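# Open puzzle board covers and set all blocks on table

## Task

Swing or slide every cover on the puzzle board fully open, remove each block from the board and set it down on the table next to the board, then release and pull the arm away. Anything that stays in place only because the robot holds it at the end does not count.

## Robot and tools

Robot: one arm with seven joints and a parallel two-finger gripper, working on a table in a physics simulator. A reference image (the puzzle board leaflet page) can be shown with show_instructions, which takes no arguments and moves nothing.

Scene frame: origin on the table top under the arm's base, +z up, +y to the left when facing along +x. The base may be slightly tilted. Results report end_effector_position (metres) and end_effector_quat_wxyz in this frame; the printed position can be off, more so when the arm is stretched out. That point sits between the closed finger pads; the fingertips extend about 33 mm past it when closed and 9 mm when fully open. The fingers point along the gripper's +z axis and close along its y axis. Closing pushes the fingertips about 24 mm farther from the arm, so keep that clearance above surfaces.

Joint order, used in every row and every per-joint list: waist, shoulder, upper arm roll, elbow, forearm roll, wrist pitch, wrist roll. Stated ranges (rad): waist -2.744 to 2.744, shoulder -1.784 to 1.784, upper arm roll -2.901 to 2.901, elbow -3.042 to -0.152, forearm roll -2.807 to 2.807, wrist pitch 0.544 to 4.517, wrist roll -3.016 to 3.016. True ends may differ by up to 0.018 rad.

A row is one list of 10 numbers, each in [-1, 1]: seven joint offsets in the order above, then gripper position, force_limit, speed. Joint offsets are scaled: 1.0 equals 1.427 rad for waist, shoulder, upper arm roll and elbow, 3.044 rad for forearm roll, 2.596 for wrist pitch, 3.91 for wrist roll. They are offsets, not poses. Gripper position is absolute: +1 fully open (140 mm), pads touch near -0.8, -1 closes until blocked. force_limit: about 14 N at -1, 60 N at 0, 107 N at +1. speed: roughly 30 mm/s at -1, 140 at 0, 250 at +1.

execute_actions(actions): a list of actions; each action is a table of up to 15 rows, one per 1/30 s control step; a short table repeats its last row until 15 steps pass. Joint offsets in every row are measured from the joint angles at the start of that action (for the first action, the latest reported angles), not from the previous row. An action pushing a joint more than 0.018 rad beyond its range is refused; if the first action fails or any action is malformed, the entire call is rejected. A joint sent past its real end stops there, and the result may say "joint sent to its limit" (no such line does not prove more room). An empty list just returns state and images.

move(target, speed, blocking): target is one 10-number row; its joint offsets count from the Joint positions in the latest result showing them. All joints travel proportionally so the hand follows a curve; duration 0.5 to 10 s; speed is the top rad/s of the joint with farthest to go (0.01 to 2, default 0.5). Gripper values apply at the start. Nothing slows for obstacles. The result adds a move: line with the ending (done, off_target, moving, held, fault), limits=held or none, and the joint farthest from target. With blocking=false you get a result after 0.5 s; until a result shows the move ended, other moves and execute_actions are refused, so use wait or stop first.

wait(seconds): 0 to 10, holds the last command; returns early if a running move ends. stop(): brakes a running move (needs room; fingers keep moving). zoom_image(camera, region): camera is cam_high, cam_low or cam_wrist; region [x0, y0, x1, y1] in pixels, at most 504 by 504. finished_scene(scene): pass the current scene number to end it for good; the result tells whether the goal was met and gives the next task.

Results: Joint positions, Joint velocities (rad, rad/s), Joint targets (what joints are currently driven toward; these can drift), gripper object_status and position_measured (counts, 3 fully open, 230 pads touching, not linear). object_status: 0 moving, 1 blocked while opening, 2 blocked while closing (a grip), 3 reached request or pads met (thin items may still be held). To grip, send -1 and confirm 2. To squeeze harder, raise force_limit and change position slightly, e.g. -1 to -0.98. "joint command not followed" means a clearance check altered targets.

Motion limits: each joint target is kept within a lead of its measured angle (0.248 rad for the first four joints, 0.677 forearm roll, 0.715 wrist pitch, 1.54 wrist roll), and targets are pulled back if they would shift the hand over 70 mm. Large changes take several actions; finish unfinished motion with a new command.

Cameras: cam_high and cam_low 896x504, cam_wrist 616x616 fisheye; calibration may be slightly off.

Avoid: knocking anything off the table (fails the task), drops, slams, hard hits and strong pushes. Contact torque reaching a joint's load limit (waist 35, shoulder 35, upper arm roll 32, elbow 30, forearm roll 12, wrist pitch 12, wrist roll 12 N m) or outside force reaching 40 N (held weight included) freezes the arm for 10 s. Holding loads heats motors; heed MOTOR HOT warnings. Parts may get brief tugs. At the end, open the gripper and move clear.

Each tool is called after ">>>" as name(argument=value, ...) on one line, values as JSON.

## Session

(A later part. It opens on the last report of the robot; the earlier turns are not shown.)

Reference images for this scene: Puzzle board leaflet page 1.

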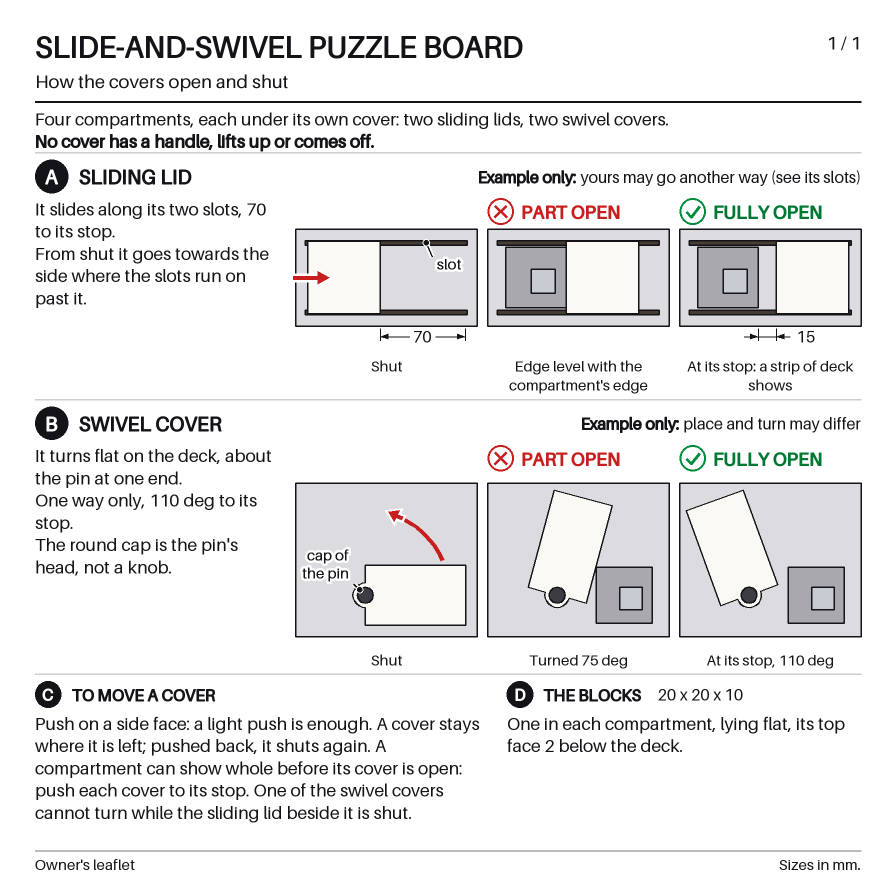

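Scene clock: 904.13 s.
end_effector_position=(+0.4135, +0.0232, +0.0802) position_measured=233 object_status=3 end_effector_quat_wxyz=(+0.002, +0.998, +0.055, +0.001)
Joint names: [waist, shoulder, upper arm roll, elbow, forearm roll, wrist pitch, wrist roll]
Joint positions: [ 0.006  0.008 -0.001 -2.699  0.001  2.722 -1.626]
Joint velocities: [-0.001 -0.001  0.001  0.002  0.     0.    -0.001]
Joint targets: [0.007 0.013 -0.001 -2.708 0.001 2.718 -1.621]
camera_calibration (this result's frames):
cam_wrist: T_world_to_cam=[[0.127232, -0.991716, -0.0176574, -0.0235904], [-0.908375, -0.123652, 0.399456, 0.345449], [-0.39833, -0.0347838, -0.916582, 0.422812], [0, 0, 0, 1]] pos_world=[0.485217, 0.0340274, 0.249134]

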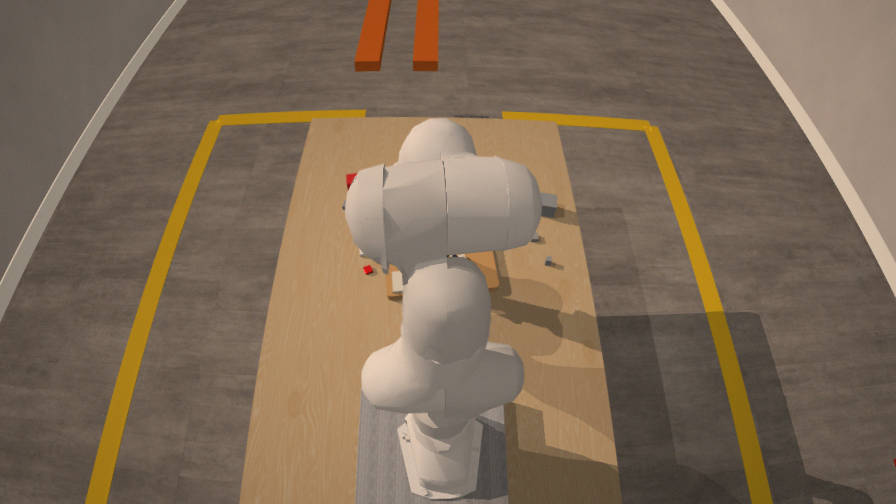

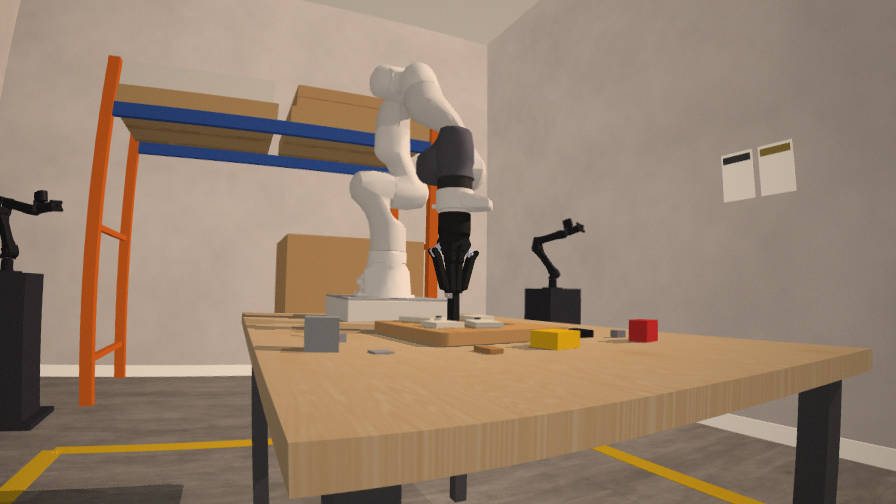

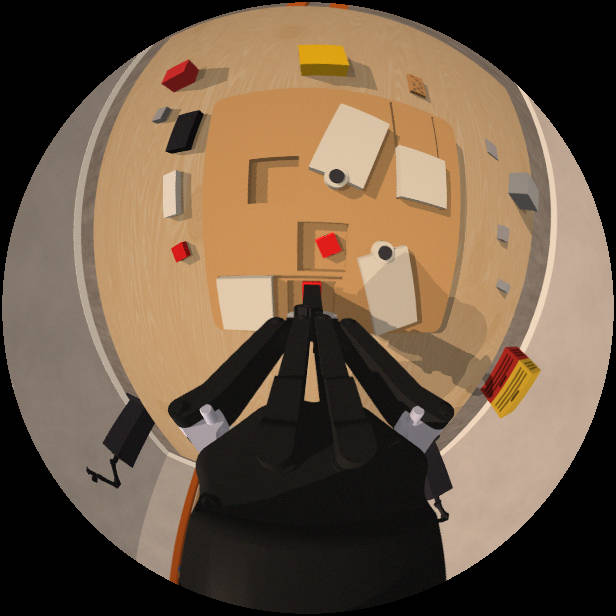

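>>> execute_actions(actions=[[[0,-0.002,0,0,0,-0.002,0,-1,0,0],[0,-0.005,0,0,0,-0.004,0,-1,0,0],[0,-0.007,0,0,0,-0.0045,0,-1,0,0],[0,-0.0075,0,0,0,-0.0045,0,-1,0,0],[0,-0.0075,0,0,0,-0.0045,0,-1,0,0],[0,-0.0075,0,0,0,-0.0045,0,-0.5,0,0.2]]])

>>> zoom_image(camera="cam_wrist", region=[270, 250, 354, 334])

Scene clock: 913.40 s.
end_effector_position=(+0.4138, +0.0233, +0.0829) position_measured=192 object_status=0 end_effector_quat_wxyz=(+0.002, +0.998, +0.055, +0.002)
Joint names: [waist, shoulder, upper arm roll, elbow, forearm roll, wrist pitch, wrist roll]
Joint positions: [ 0.006 -0.    -0.001 -2.699  0.001  2.714 -1.626]
Joint velocities: [-0.     0.    -0.    -0.001 -0.    -0.003  0.003]
Joint targets: [0.006 -0.003 -0.001 -2.699 0.001 2.710 -1.626]
camera_calibration (this result's frames):
cam_wrist: T_world_to_cam=[[0.127242, -0.991715, -0.0176067, -0.0235583], [-0.908749, -0.123674, 0.398597, 0.344873], [-0.397472, -0.0347184, -0.916957, 0.42507], [0, 0, 0, 1]] pos_world=[0.485354, 0.0340464, 0.251891]

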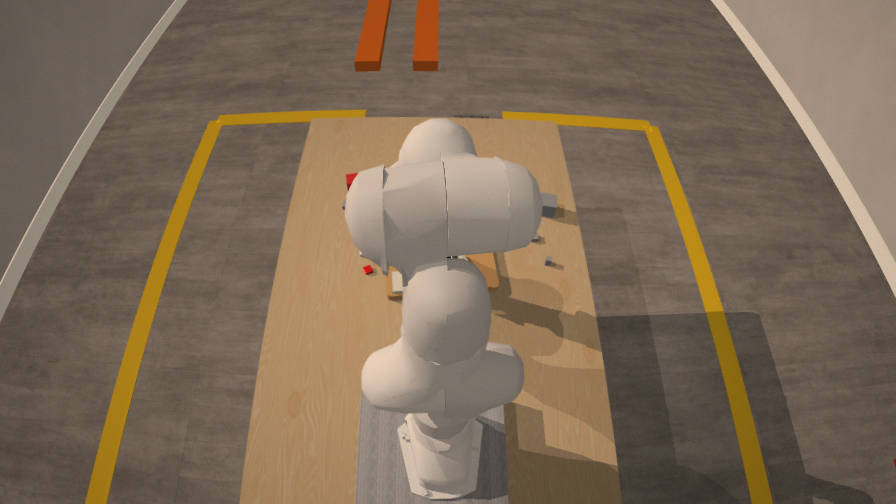

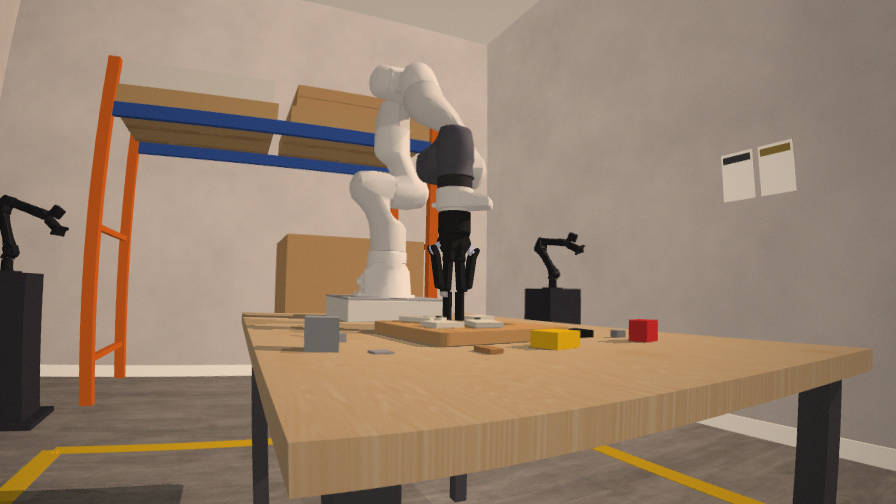

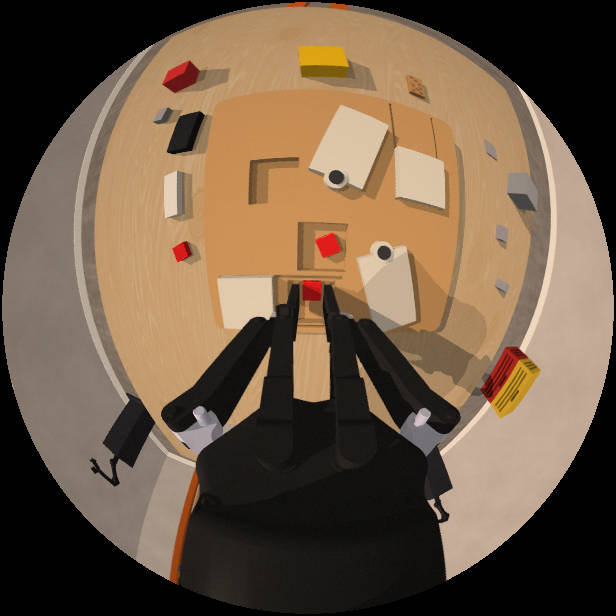

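Region (270, 250, 354, 334) of cam_wrist's 616x616 image, scaled by 6.000, with more detail than that image has.

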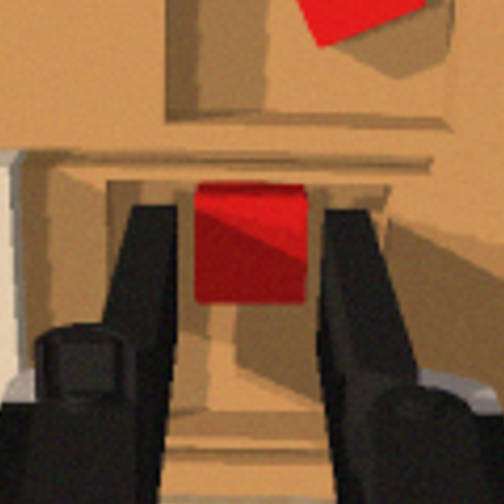

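>>> execute_actions(actions=[[[0,0.001,0,0,0,0.004,0,-0.5,0,0],[0,0.003,0,0,0,0.007,0,-0.5,0,0],[0,0.006,0,0,0,0.0095,0,-0.5,0,0],[0,0.0095,0,0,0,0.0115,0,-0.5,0,0],[0,0.013,0,0,0,0.013,0,-0.5,0,0],[0,0.0165,0,0,0,0.0137,0,-0.5,0,0],[0,0.0195,0,0,0,0.0137,0,-0.5,0,0],[0,0.022,0,0,0,0.0137,0,-0.5,0,0],[0,0.0235,0,0,0,0.0137,0,-0.5,0,0],[0,0.0235,0,0,0,0.0137,0,-0.5,0,0],[0,0.0235,0,0,0,0.0137,0,-0.5,0,0],[0,0.0235,0,0,0,0.0137,0,-0.5,0,0],[0,0.0235,0,0,0,0.0137,0,-0.5,0,0],[0,0.0235,0,0,0,0.0137,0,-1,0,-0.4],[0,0.0235,0,0,0,0.0137,0,-1,0,-0.4]]])

Scene clock: 922.70 s.
end_effector_position=(+0.4130, +0.0231, +0.0728) position_measured=196 object_status=0 end_effector_quat_wxyz=(+0.002, +0.998, +0.055, +0.000)
Joint names: [waist, shoulder, upper arm roll, elbow, forearm roll, wrist pitch, wrist roll]
Joint positions: [ 0.006  0.031 -0.001 -2.699  0.001  2.743 -1.626]
Joint velocities: [-0.001  0.    -0.001 -0.001  0.     0.015  0.   ]
Joint targets: [0.006 0.033 -0.001 -2.699 0.001 2.750 -1.626]
camera_calibration (this result's frames):
cam_wrist: T_world_to_cam=[[0.127186, -0.991721, -0.0177062, -0.0237004], [-0.907843, -0.123583, 0.400684, 0.347601], [-0.399555, -0.0348872, -0.916045, 0.416199], [0, 0, 0, 1]] pos_world=[0.484876, 0.0339735, 0.241559]

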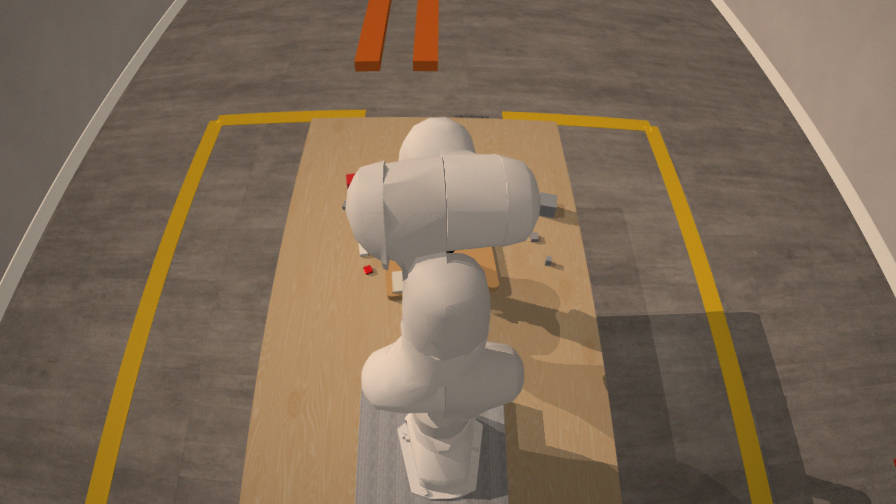

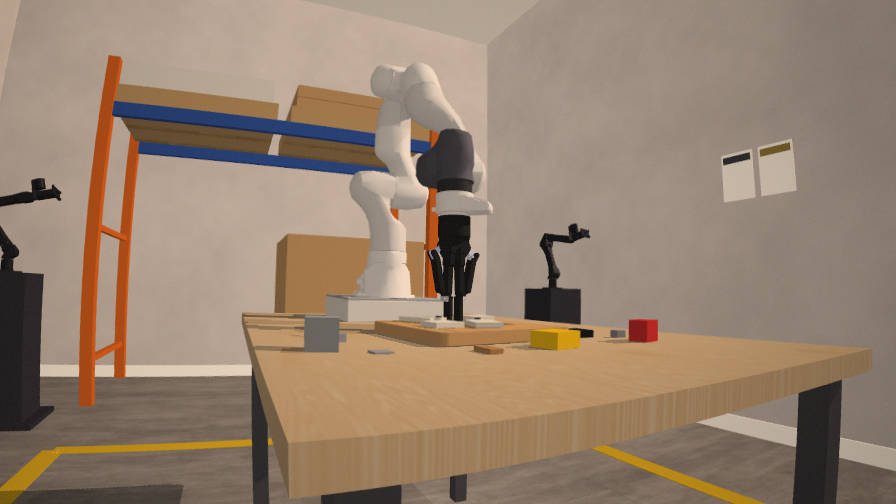

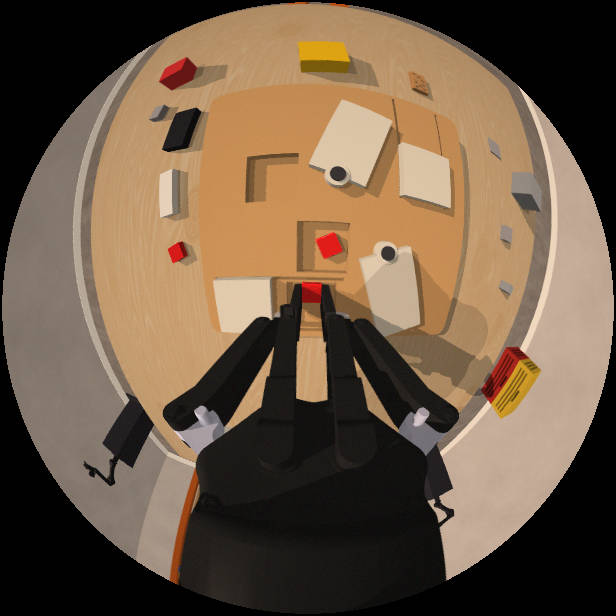

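>>> execute_actions(actions=[])

Scene clock: 960.47 s.
end_effector_position=(+0.4139, +0.0232, +0.0730) position_measured=207 object_status=2 end_effector_quat_wxyz=(+0.002, +0.998, +0.055, +0.002)
Joint names: [waist, shoulder, upper arm roll, elbow, forearm roll, wrist pitch, wrist roll]
Joint positions: [ 0.006  0.031 -0.001 -2.699  0.001  2.746 -1.626]
Joint velocities: [-0.001  0.001 -0.    -0.001  0.001 -0.001 -0.   ]
Joint targets: [0.006 0.033 -0.001 -2.699 0.001 2.750 -1.626]
camera_calibration (this result's frames):
cam_wrist: T_world_to_cam=[[0.127247, -0.991717, -0.0174964, -0.0238022], [-0.908999, -0.123656, 0.398033, 0.349017], [-0.3969, -0.0347442, -0.917204, 0.415781], [0, 0, 0, 1]] pos_world=[0.485308, 0.0339988, 0.242019]

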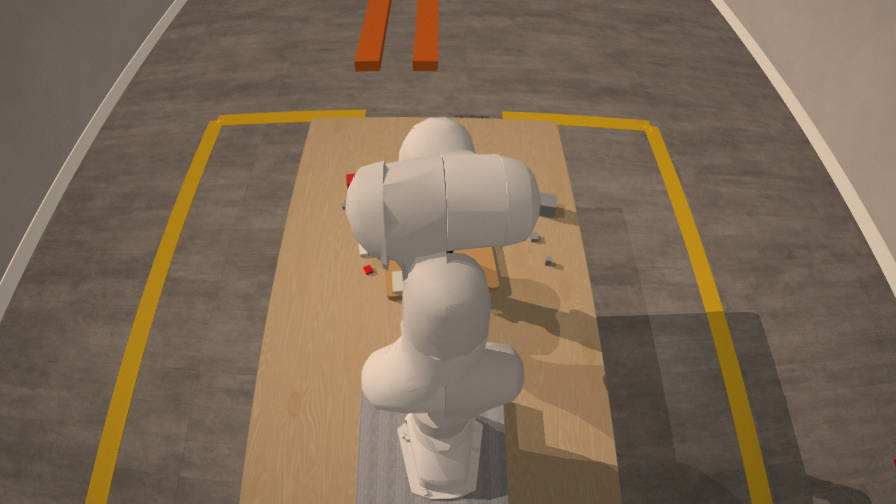

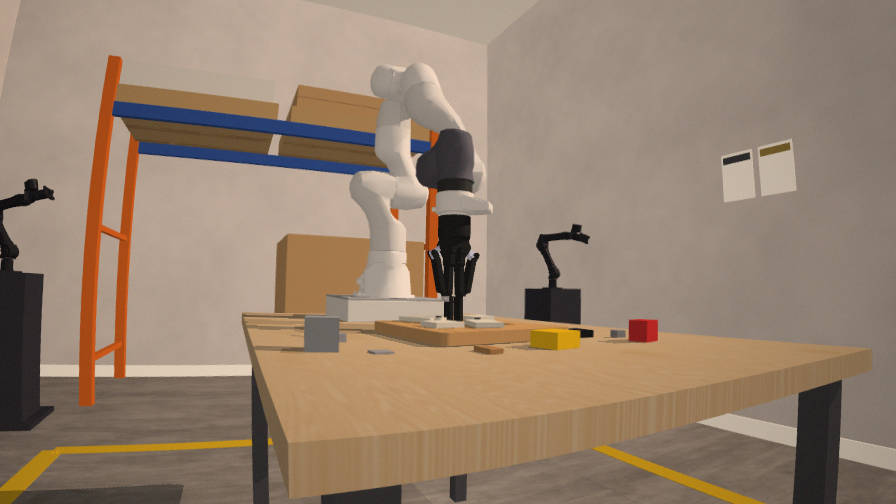

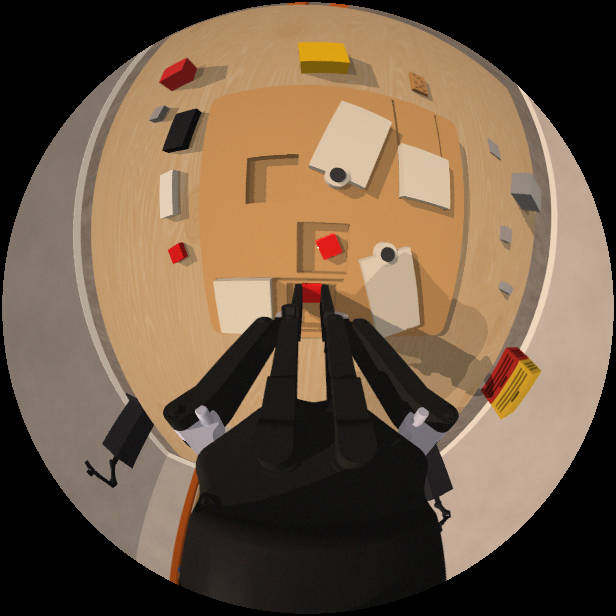

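>>> execute_actions(actions=[[[0,-0.0039,0,0,0,-0.0096,0,-1,0,-0.4],[0,-0.0096,0,-0.001,0,-0.0183,0,-1,0,-0.4],[0,-0.0196,0,-0.0044,0,-0.0202,0,-1,0,-0.4],[0,-0.0342,0,-0.0118,0,-0.0193,0,-1,0,-0.4],[0,-0.0514,0,-0.0231,0,-0.0166,0,-1,0,-0.4],[0,-0.069,0,-0.0375,0,-0.0141,0,-1,0,-0.4],[0.0014,-0.0848,0,-0.054,0,-0.0116,0,-1,0,-0.4],[0.0053,-0.0995,0,-0.0717,0,-0.01,0,-1,0,-0.4],[0.0109,-0.1147,0,-0.09,0,-0.0087,0,-1,0,-0.4],[0.0175,-0.1294,0,-0.1077,0,-0.0076,0,-1,0,-0.4],[0.0245,-0.1431,0,-0.1242,0,-0.0069,0,-1,0,-0.4],[0.0311,-0.155,0,-0.1385,0,-0.0067,0,-1,0,-0.4],[0.0367,-0.1643,0,-0.1498,0,-0.0067,0,-1,0,-0.4],[0.0406,-0.1705,0,-0.1573,0,-0.0067,0,-1,0,-0.4],[0.042,-0.1727,0,-0.1599,0,-0.0067,0,-1,0,-0.4]]])

Scene clock: 1008.23 s.
end_effector_position=(+0.3489, +0.0359, +0.0919) position_measured=207 object_status=2 end_effector_quat_wxyz=(+0.001, +0.997, +0.078, +0.002)
Joint names: [waist, shoulder, upper arm roll, elbow, forearm roll, wrist pitch, wrist roll]
Joint positions: [ 0.052 -0.192 -0.002 -2.899  0.001  2.723 -1.626]
Joint velocities: [ 0.162 -0.29   0.006 -0.381 -0.     0.001 -0.001]
Joint targets: [0.066 -0.216 -0.001 -2.928 0.001 2.729 -1.626]
camera_calibration (this result's frames):
cam_wrist: T_world_to_cam=[[0.172701, -0.984802, -0.018438, -0.0186455], [-0.902441, -0.165703, 0.397672, 0.283276], [-0.394683, -0.0520391, -0.917343, 0.407578], [0, 0, 0, 1]] pos_world=[0.419724, 0.0497875, 0.260894]

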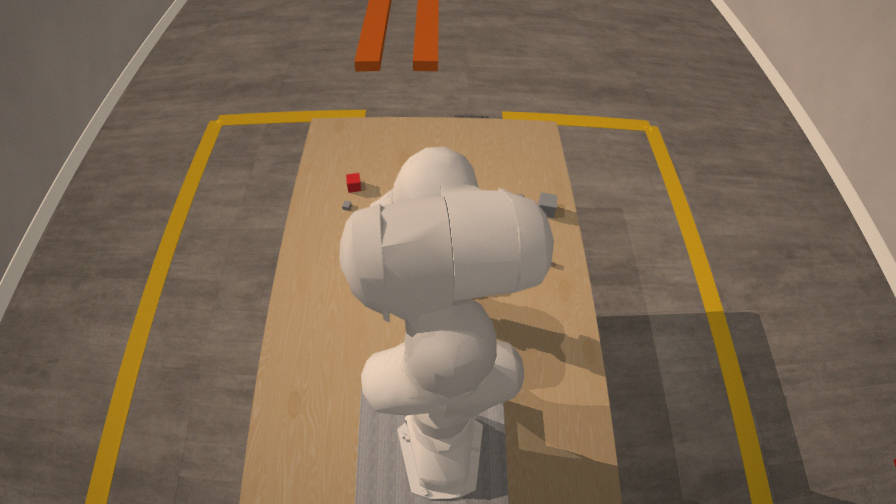

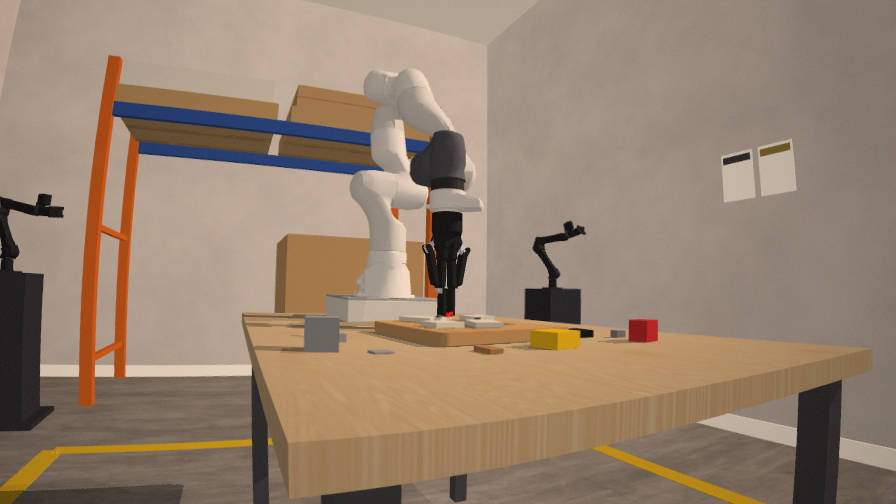

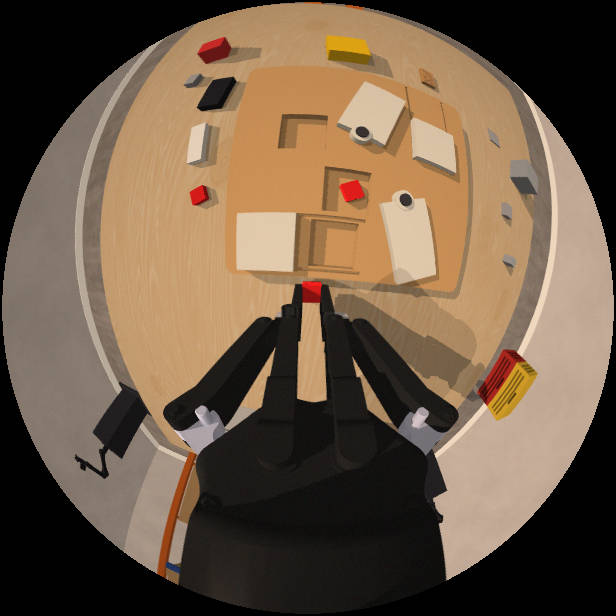

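>>> execute_actions(actions=[])

Scene clock: 1010.17 s.
end_effector_position=(+0.3390, +0.0387, +0.0908) position_measured=207 object_status=2 end_effector_quat_wxyz=(+0.001, +0.996, +0.084, +0.000)
Joint names: [waist, shoulder, upper arm roll, elbow, forearm roll, wrist pitch, wrist roll]
Joint positions: [ 0.063 -0.213 -0.002 -2.925  0.001  2.725 -1.626]
Joint velocities: [ 0.    -0.001 -0.    -0.001  0.001 -0.001  0.002]
Joint targets: [0.066 -0.216 -0.001 -2.928 0.001 2.729 -1.626]
camera_calibration (this result's frames):
cam_wrist: T_world_to_cam=[[0.183741, -0.982794, -0.0188463, -0.01792], [-0.899083, -0.175779, 0.400938, 0.274182], [-0.397352, -0.0567242, -0.915911, 0.403764], [0, 0, 0, 1]] pos_world=[0.410241, 0.0534869, 0.259545]

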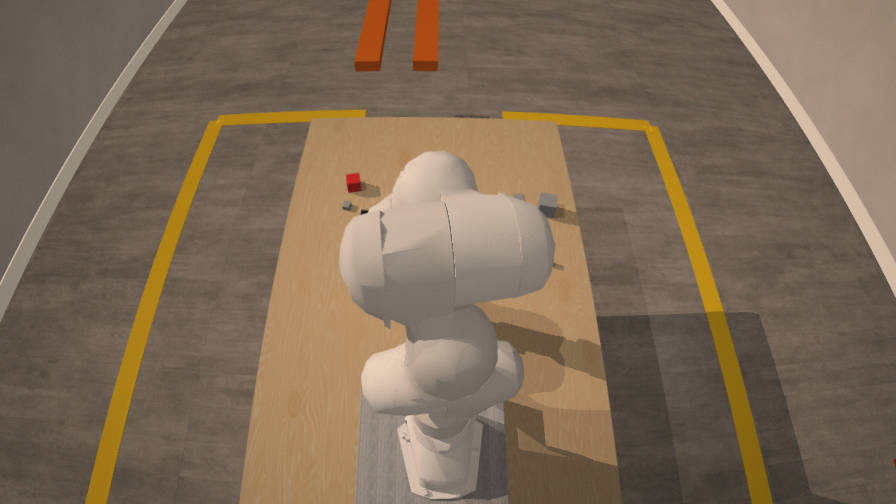

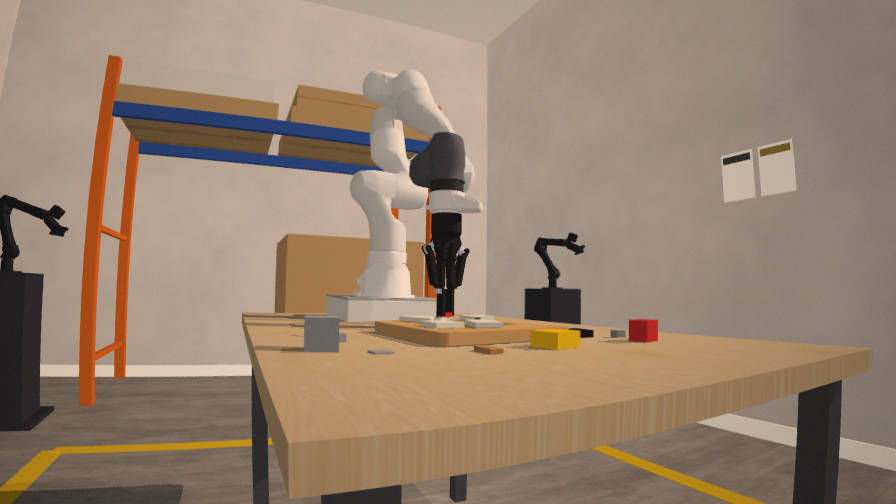

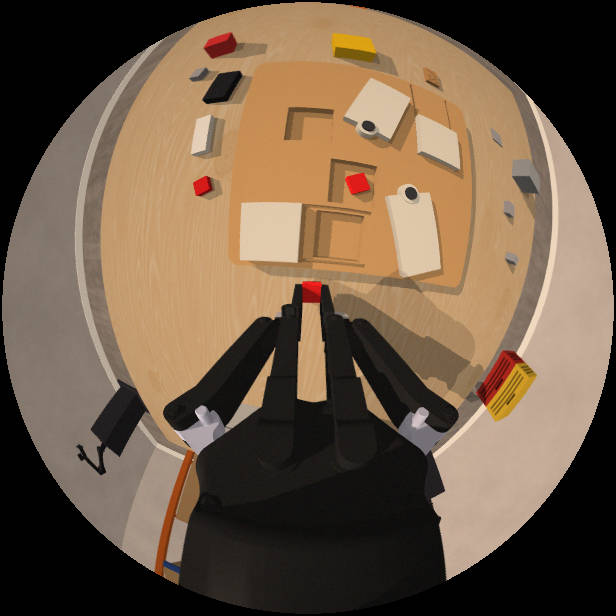

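>>> execute_actions(actions=[[[0,0.003,0,0,0,0.006,0,-1,0,-0.4],[0,0.0075,0,0,0,0.013,0,-1,0,-0.4],[0,0.015,0,0,0,0.0195,0,-1,0,-0.4],[0,0.025,0,0.001,0,0.026,0,-1,0,-0.4],[0,0.0365,0,0.0015,0,0.032,0,-1,0,-0.4],[0,0.048,0,0.002,0,0.037,0,-1,0,-0.4],[0,0.059,0,0.0025,0,0.041,0,-1,0,-0.4],[0,0.0672,0,0.003,0,0.0435,0,-1,0,-0.4],[0,0.073,0,0.003,0,0.045,0,-1,0,-0.4],[0,0.0768,0,0.003,0,0.046,0,-1,0,-0.4],[0,0.0793,0,0.003,0,0.0463,0,-1,0,-0.4],[0,0.081,0,0.003,0,0.0463,0,-1,0,-0.4],[0,0.0824,0,0.003,0,0.0463,0,-1,0,-0.4],[0,0.0837,0,0.003,0,0.0463,0,-1,0,-0.4],[0,0.0848,0,0.003,0,0.0463,0,-1,0,-0.4]]])

Scene clock: 1022.23 s.
end_effector_position=(+0.3357, +0.0382, +0.0619) position_measured=207 object_status=2 end_effector_quat_wxyz=(+0.001, +0.996, +0.084, -0.005)
Joint names: [waist, shoulder, upper arm roll, elbow, forearm roll, wrist pitch, wrist roll]
Joint positions: [ 0.063 -0.099 -0.002 -2.923  0.001  2.827 -1.626]
Joint velocities: [ 0.     0.072 -0.001 -0.    -0.001  0.083 -0.001]
Joint targets: [0.063 -0.092 -0.002 -2.921 0.001 2.845 -1.626]
camera_calibration (this result's frames):
cam_wrist: T_world_to_cam=[[0.183504, -0.982829, -0.0193035, -0.0182758], [-0.895048, -0.17517, 0.410128, 0.280799], [-0.406467, -0.0579828, -0.911824, 0.378871], [0, 0, 0, 1]] pos_world=[0.408681, 0.0531935, 0.229948]

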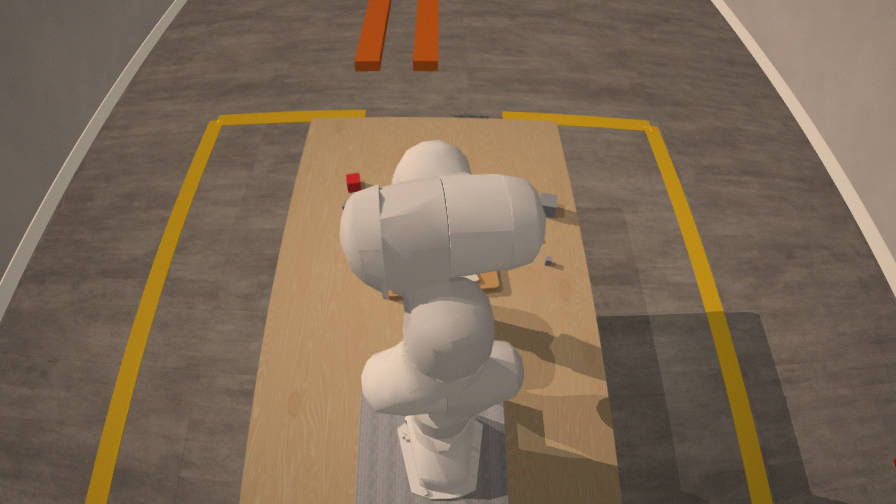

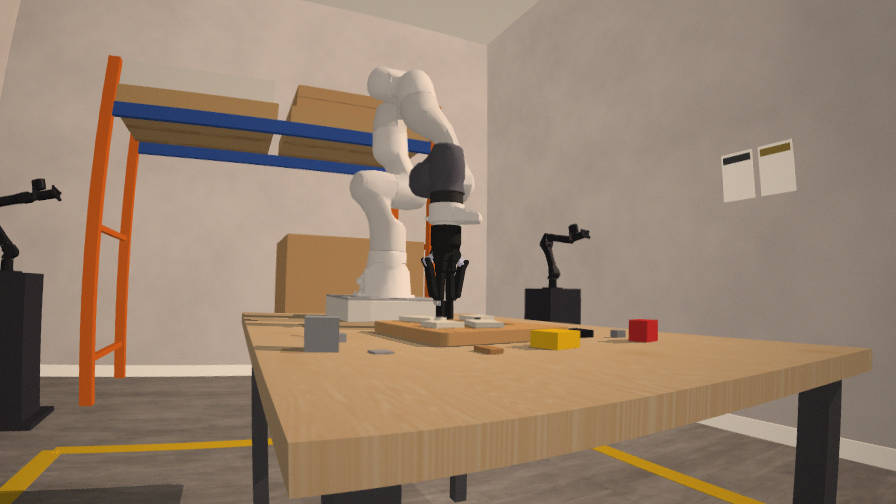

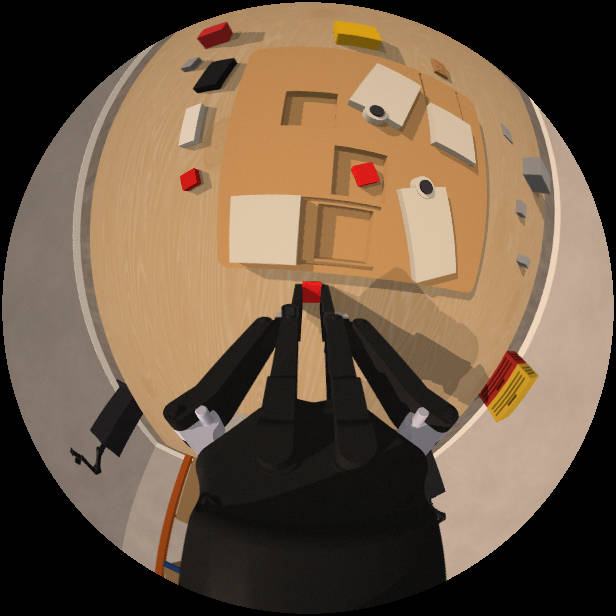

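>>> execute_actions(actions=[])

Scene clock: 1025.30 s.
end_effector_position=(+0.3358, +0.0382, +0.0616) position_measured=207 object_status=2 end_effector_quat_wxyz=(+0.001, +0.996, +0.084, -0.005)
Joint names: [waist, shoulder, upper arm roll, elbow, forearm roll, wrist pitch, wrist roll]
Joint positions: [ 0.063 -0.098 -0.002 -2.923  0.001  2.829 -1.626]
Joint velocities: [-0.001 -0.     0.001 -0.001 -0.    -0.001  0.001]
Joint targets: [0.063 -0.092 -0.002 -2.921 0.001 2.845 -1.626]
camera_calibration (this result's frames):
cam_wrist: T_world_to_cam=[[0.183513, -0.982828, -0.0192706, -0.0182962], [-0.895214, -0.175188, 0.409757, 0.281101], [-0.406097, -0.0579446, -0.911991, 0.37851], [0, 0, 0, 1]] pos_world=[0.408715, 0.0531961, 0.229662]

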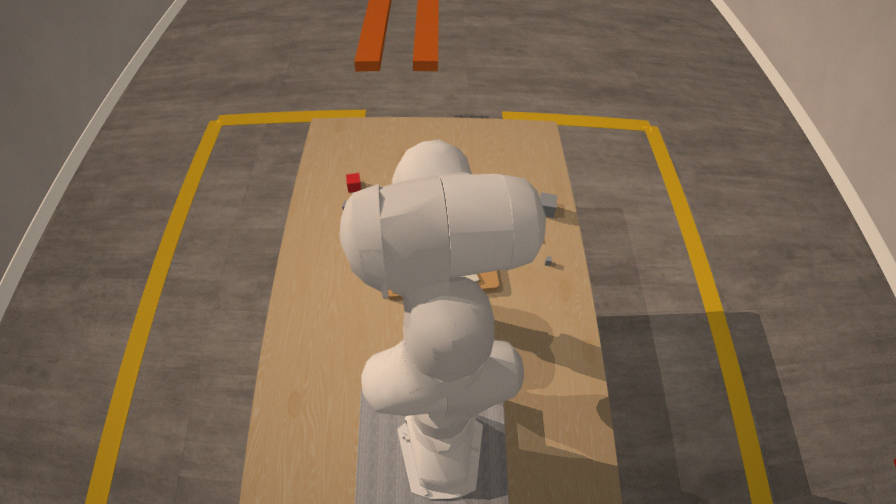

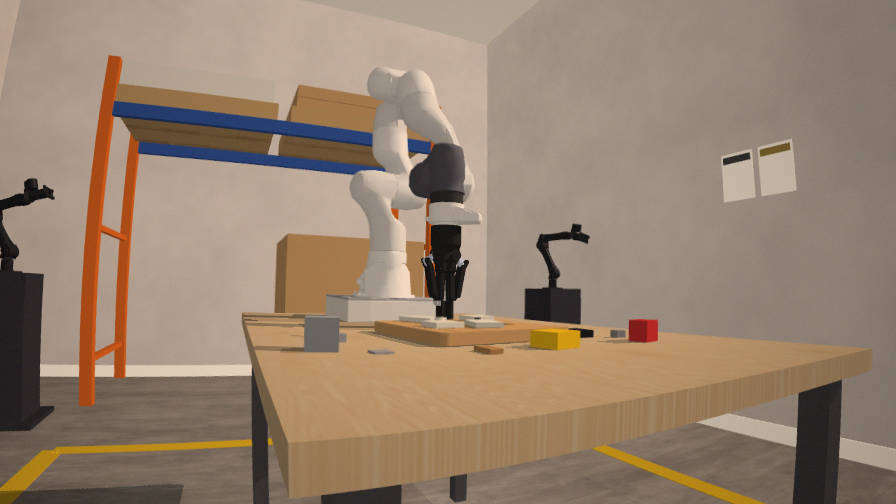

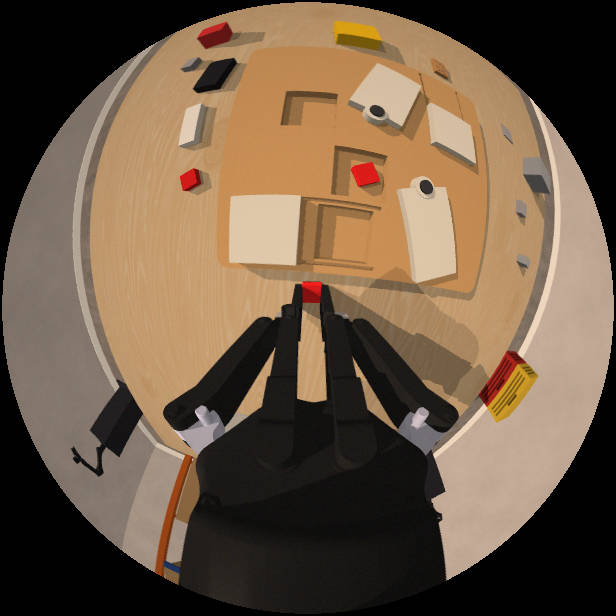

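>>> execute_actions(actions=[[[0,0,0,0,0,0,0,-0.46,0,0.3],[0,0,0,0,0,0,0,-0.46,0,0.3],[0,0,0,0,0,-0.002,0,-0.46,0,0.3],[0,-0.001,0,0,0,-0.006,0,-0.46,0,0.3],[0,-0.004,0,0,0,-0.0125,0,-0.46,0,0.3],[0,-0.0105,0,0,0,-0.0195,0,-0.46,0,0.3],[0,-0.02,0,0,0,-0.0265,0,-0.46,0,0.3],[0,-0.0317,0,0,0,-0.0335,0,-0.46,0,0.3],[-0.002,-0.0448,0,0,0,-0.04,0.005,-0.46,0,0.3],[-0.006,-0.0584,0,0,0,-0.046,0.025,-0.46,0,0.3],[-0.012,-0.0715,0,0,0,-0.05,0.05,-0.46,0,0.3],[-0.018,-0.0832,0,0,0,-0.0525,0.08,-0.523,0,0.3],[-0.024,-0.0927,0,0,0,-0.053,0.105,-0.523,0,0.3],[-0.028,-0.0991,0,0,0,-0.053,0.12,-0.523,0,0.3],[-0.03,-0.1014,0,0,0,-0.053,0.12,-0.523,0,0.3]]])

Scene clock: 1057.73 s.
end_effector_position=(+0.3430, +0.0293, +0.0937) position_measured=195 object_status=0 end_effector_quat_wxyz=(+0.001, +1.000, -0.012, +0.005)
Joint names: [waist, shoulder, upper arm roll, elbow, forearm roll, wrist pitch, wrist roll]
Joint positions: [ 0.034 -0.22  -0.001 -2.924  0.001  2.724 -1.463]
Joint velocities: [-0.157 -0.323 -0.     0.005 -0.001 -0.161  1.002]
Joint targets: [0.020 -0.243 -0.002 -2.923 0.001 2.691 -1.157]
camera_calibration (this result's frames):
cam_wrist: T_world_to_cam=[[-0.00626336, -0.999795, -0.0192687, 0.0377929], [-0.919606, -0.00181004, 0.392839, 0.27766], [-0.392793, 0.0201801, -0.919405, 0.403992], [0, 0, 0, 1]] pos_world=[0.41426, 0.0301351, 0.263085]

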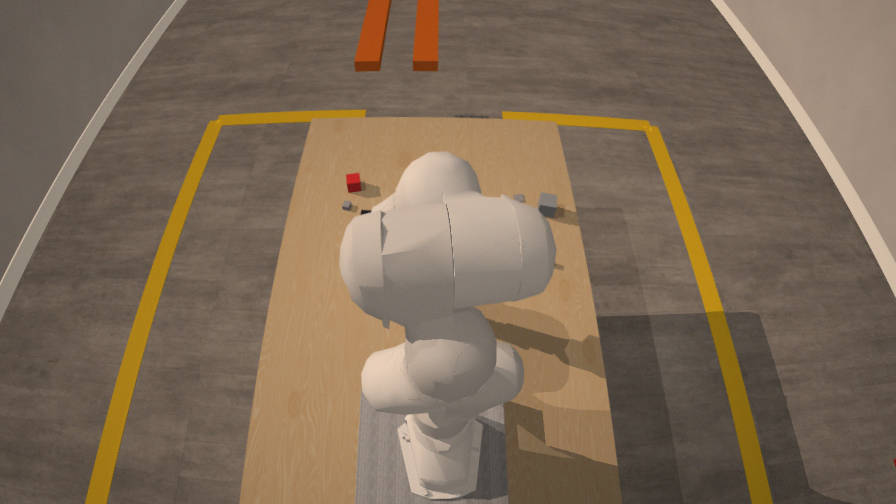

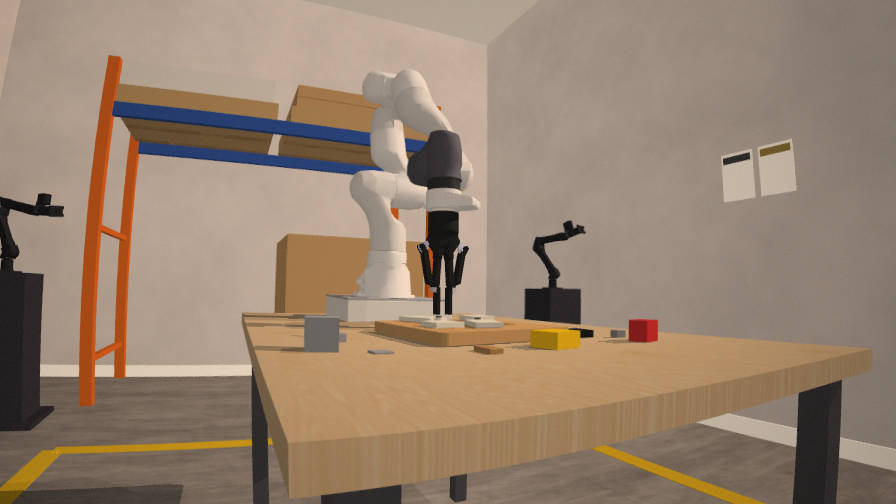

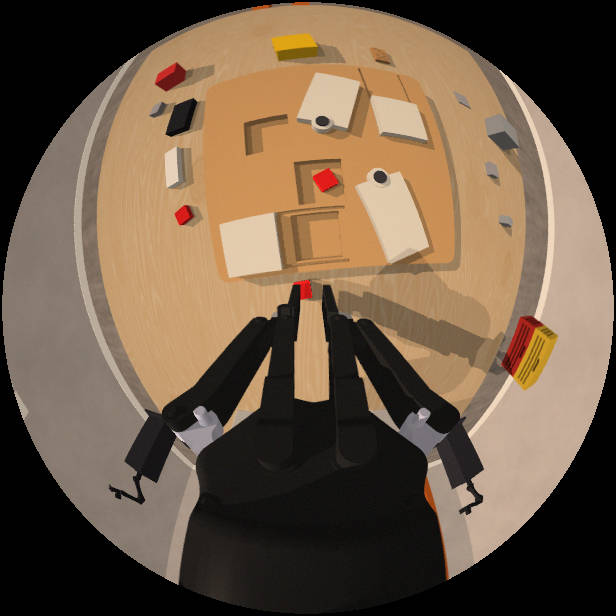

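>>> execute_actions(actions=[])

Scene clock: 1060.00 s.
end_effector_position=(+0.3401, +0.0252, +0.0978) position_measured=195 object_status=3 end_effector_quat_wxyz=(+0.001, +0.986, -0.168, +0.000)
Joint names: [waist, shoulder, upper arm roll, elbow, forearm roll, wrist pitch, wrist roll]
Joint positions: [ 0.023 -0.24  -0.001 -2.923  0.001  2.695 -1.161]
Joint velocities: [ 0.     0.    -0.001  0.     0.    -0.     0.002]
Joint targets: [0.020 -0.243 -0.002 -2.923 0.001 2.691 -1.157]
camera_calibration (this result's frames):
cam_wrist: T_world_to_cam=[[-0.31469, -0.949017, -0.018335, 0.137292], [-0.871869, 0.281363, 0.400849, 0.249205], [-0.375254, 0.142129, -0.915961, 0.397368], [0, 0, 0, 1]] pos_world=[0.409593, 0.00369758, 0.266597]

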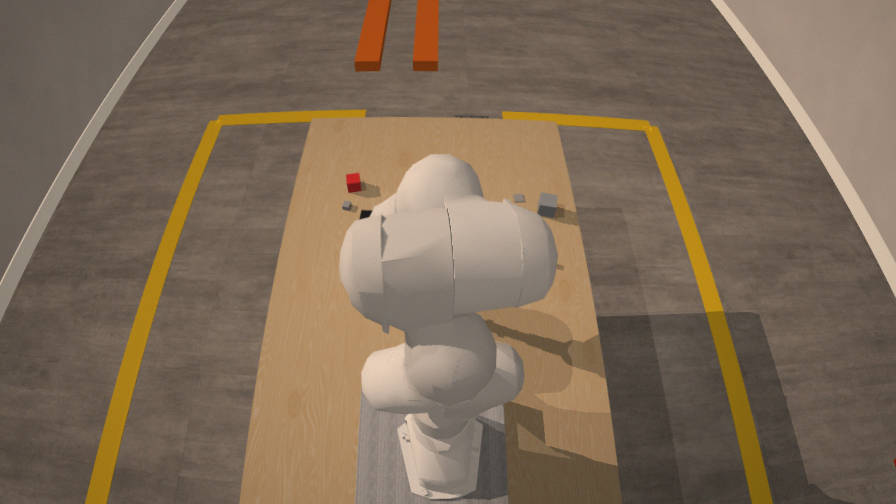

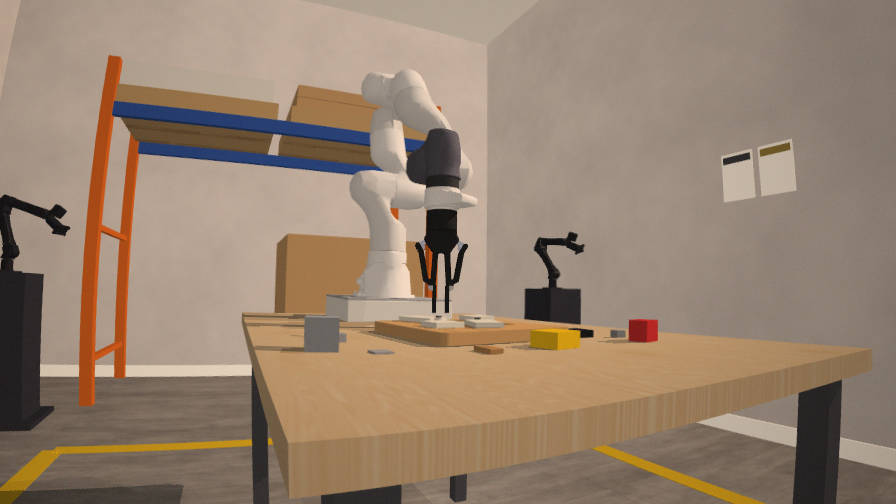

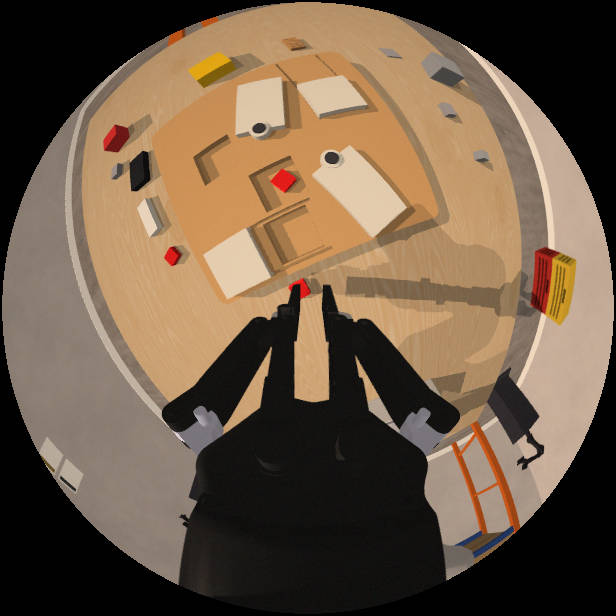

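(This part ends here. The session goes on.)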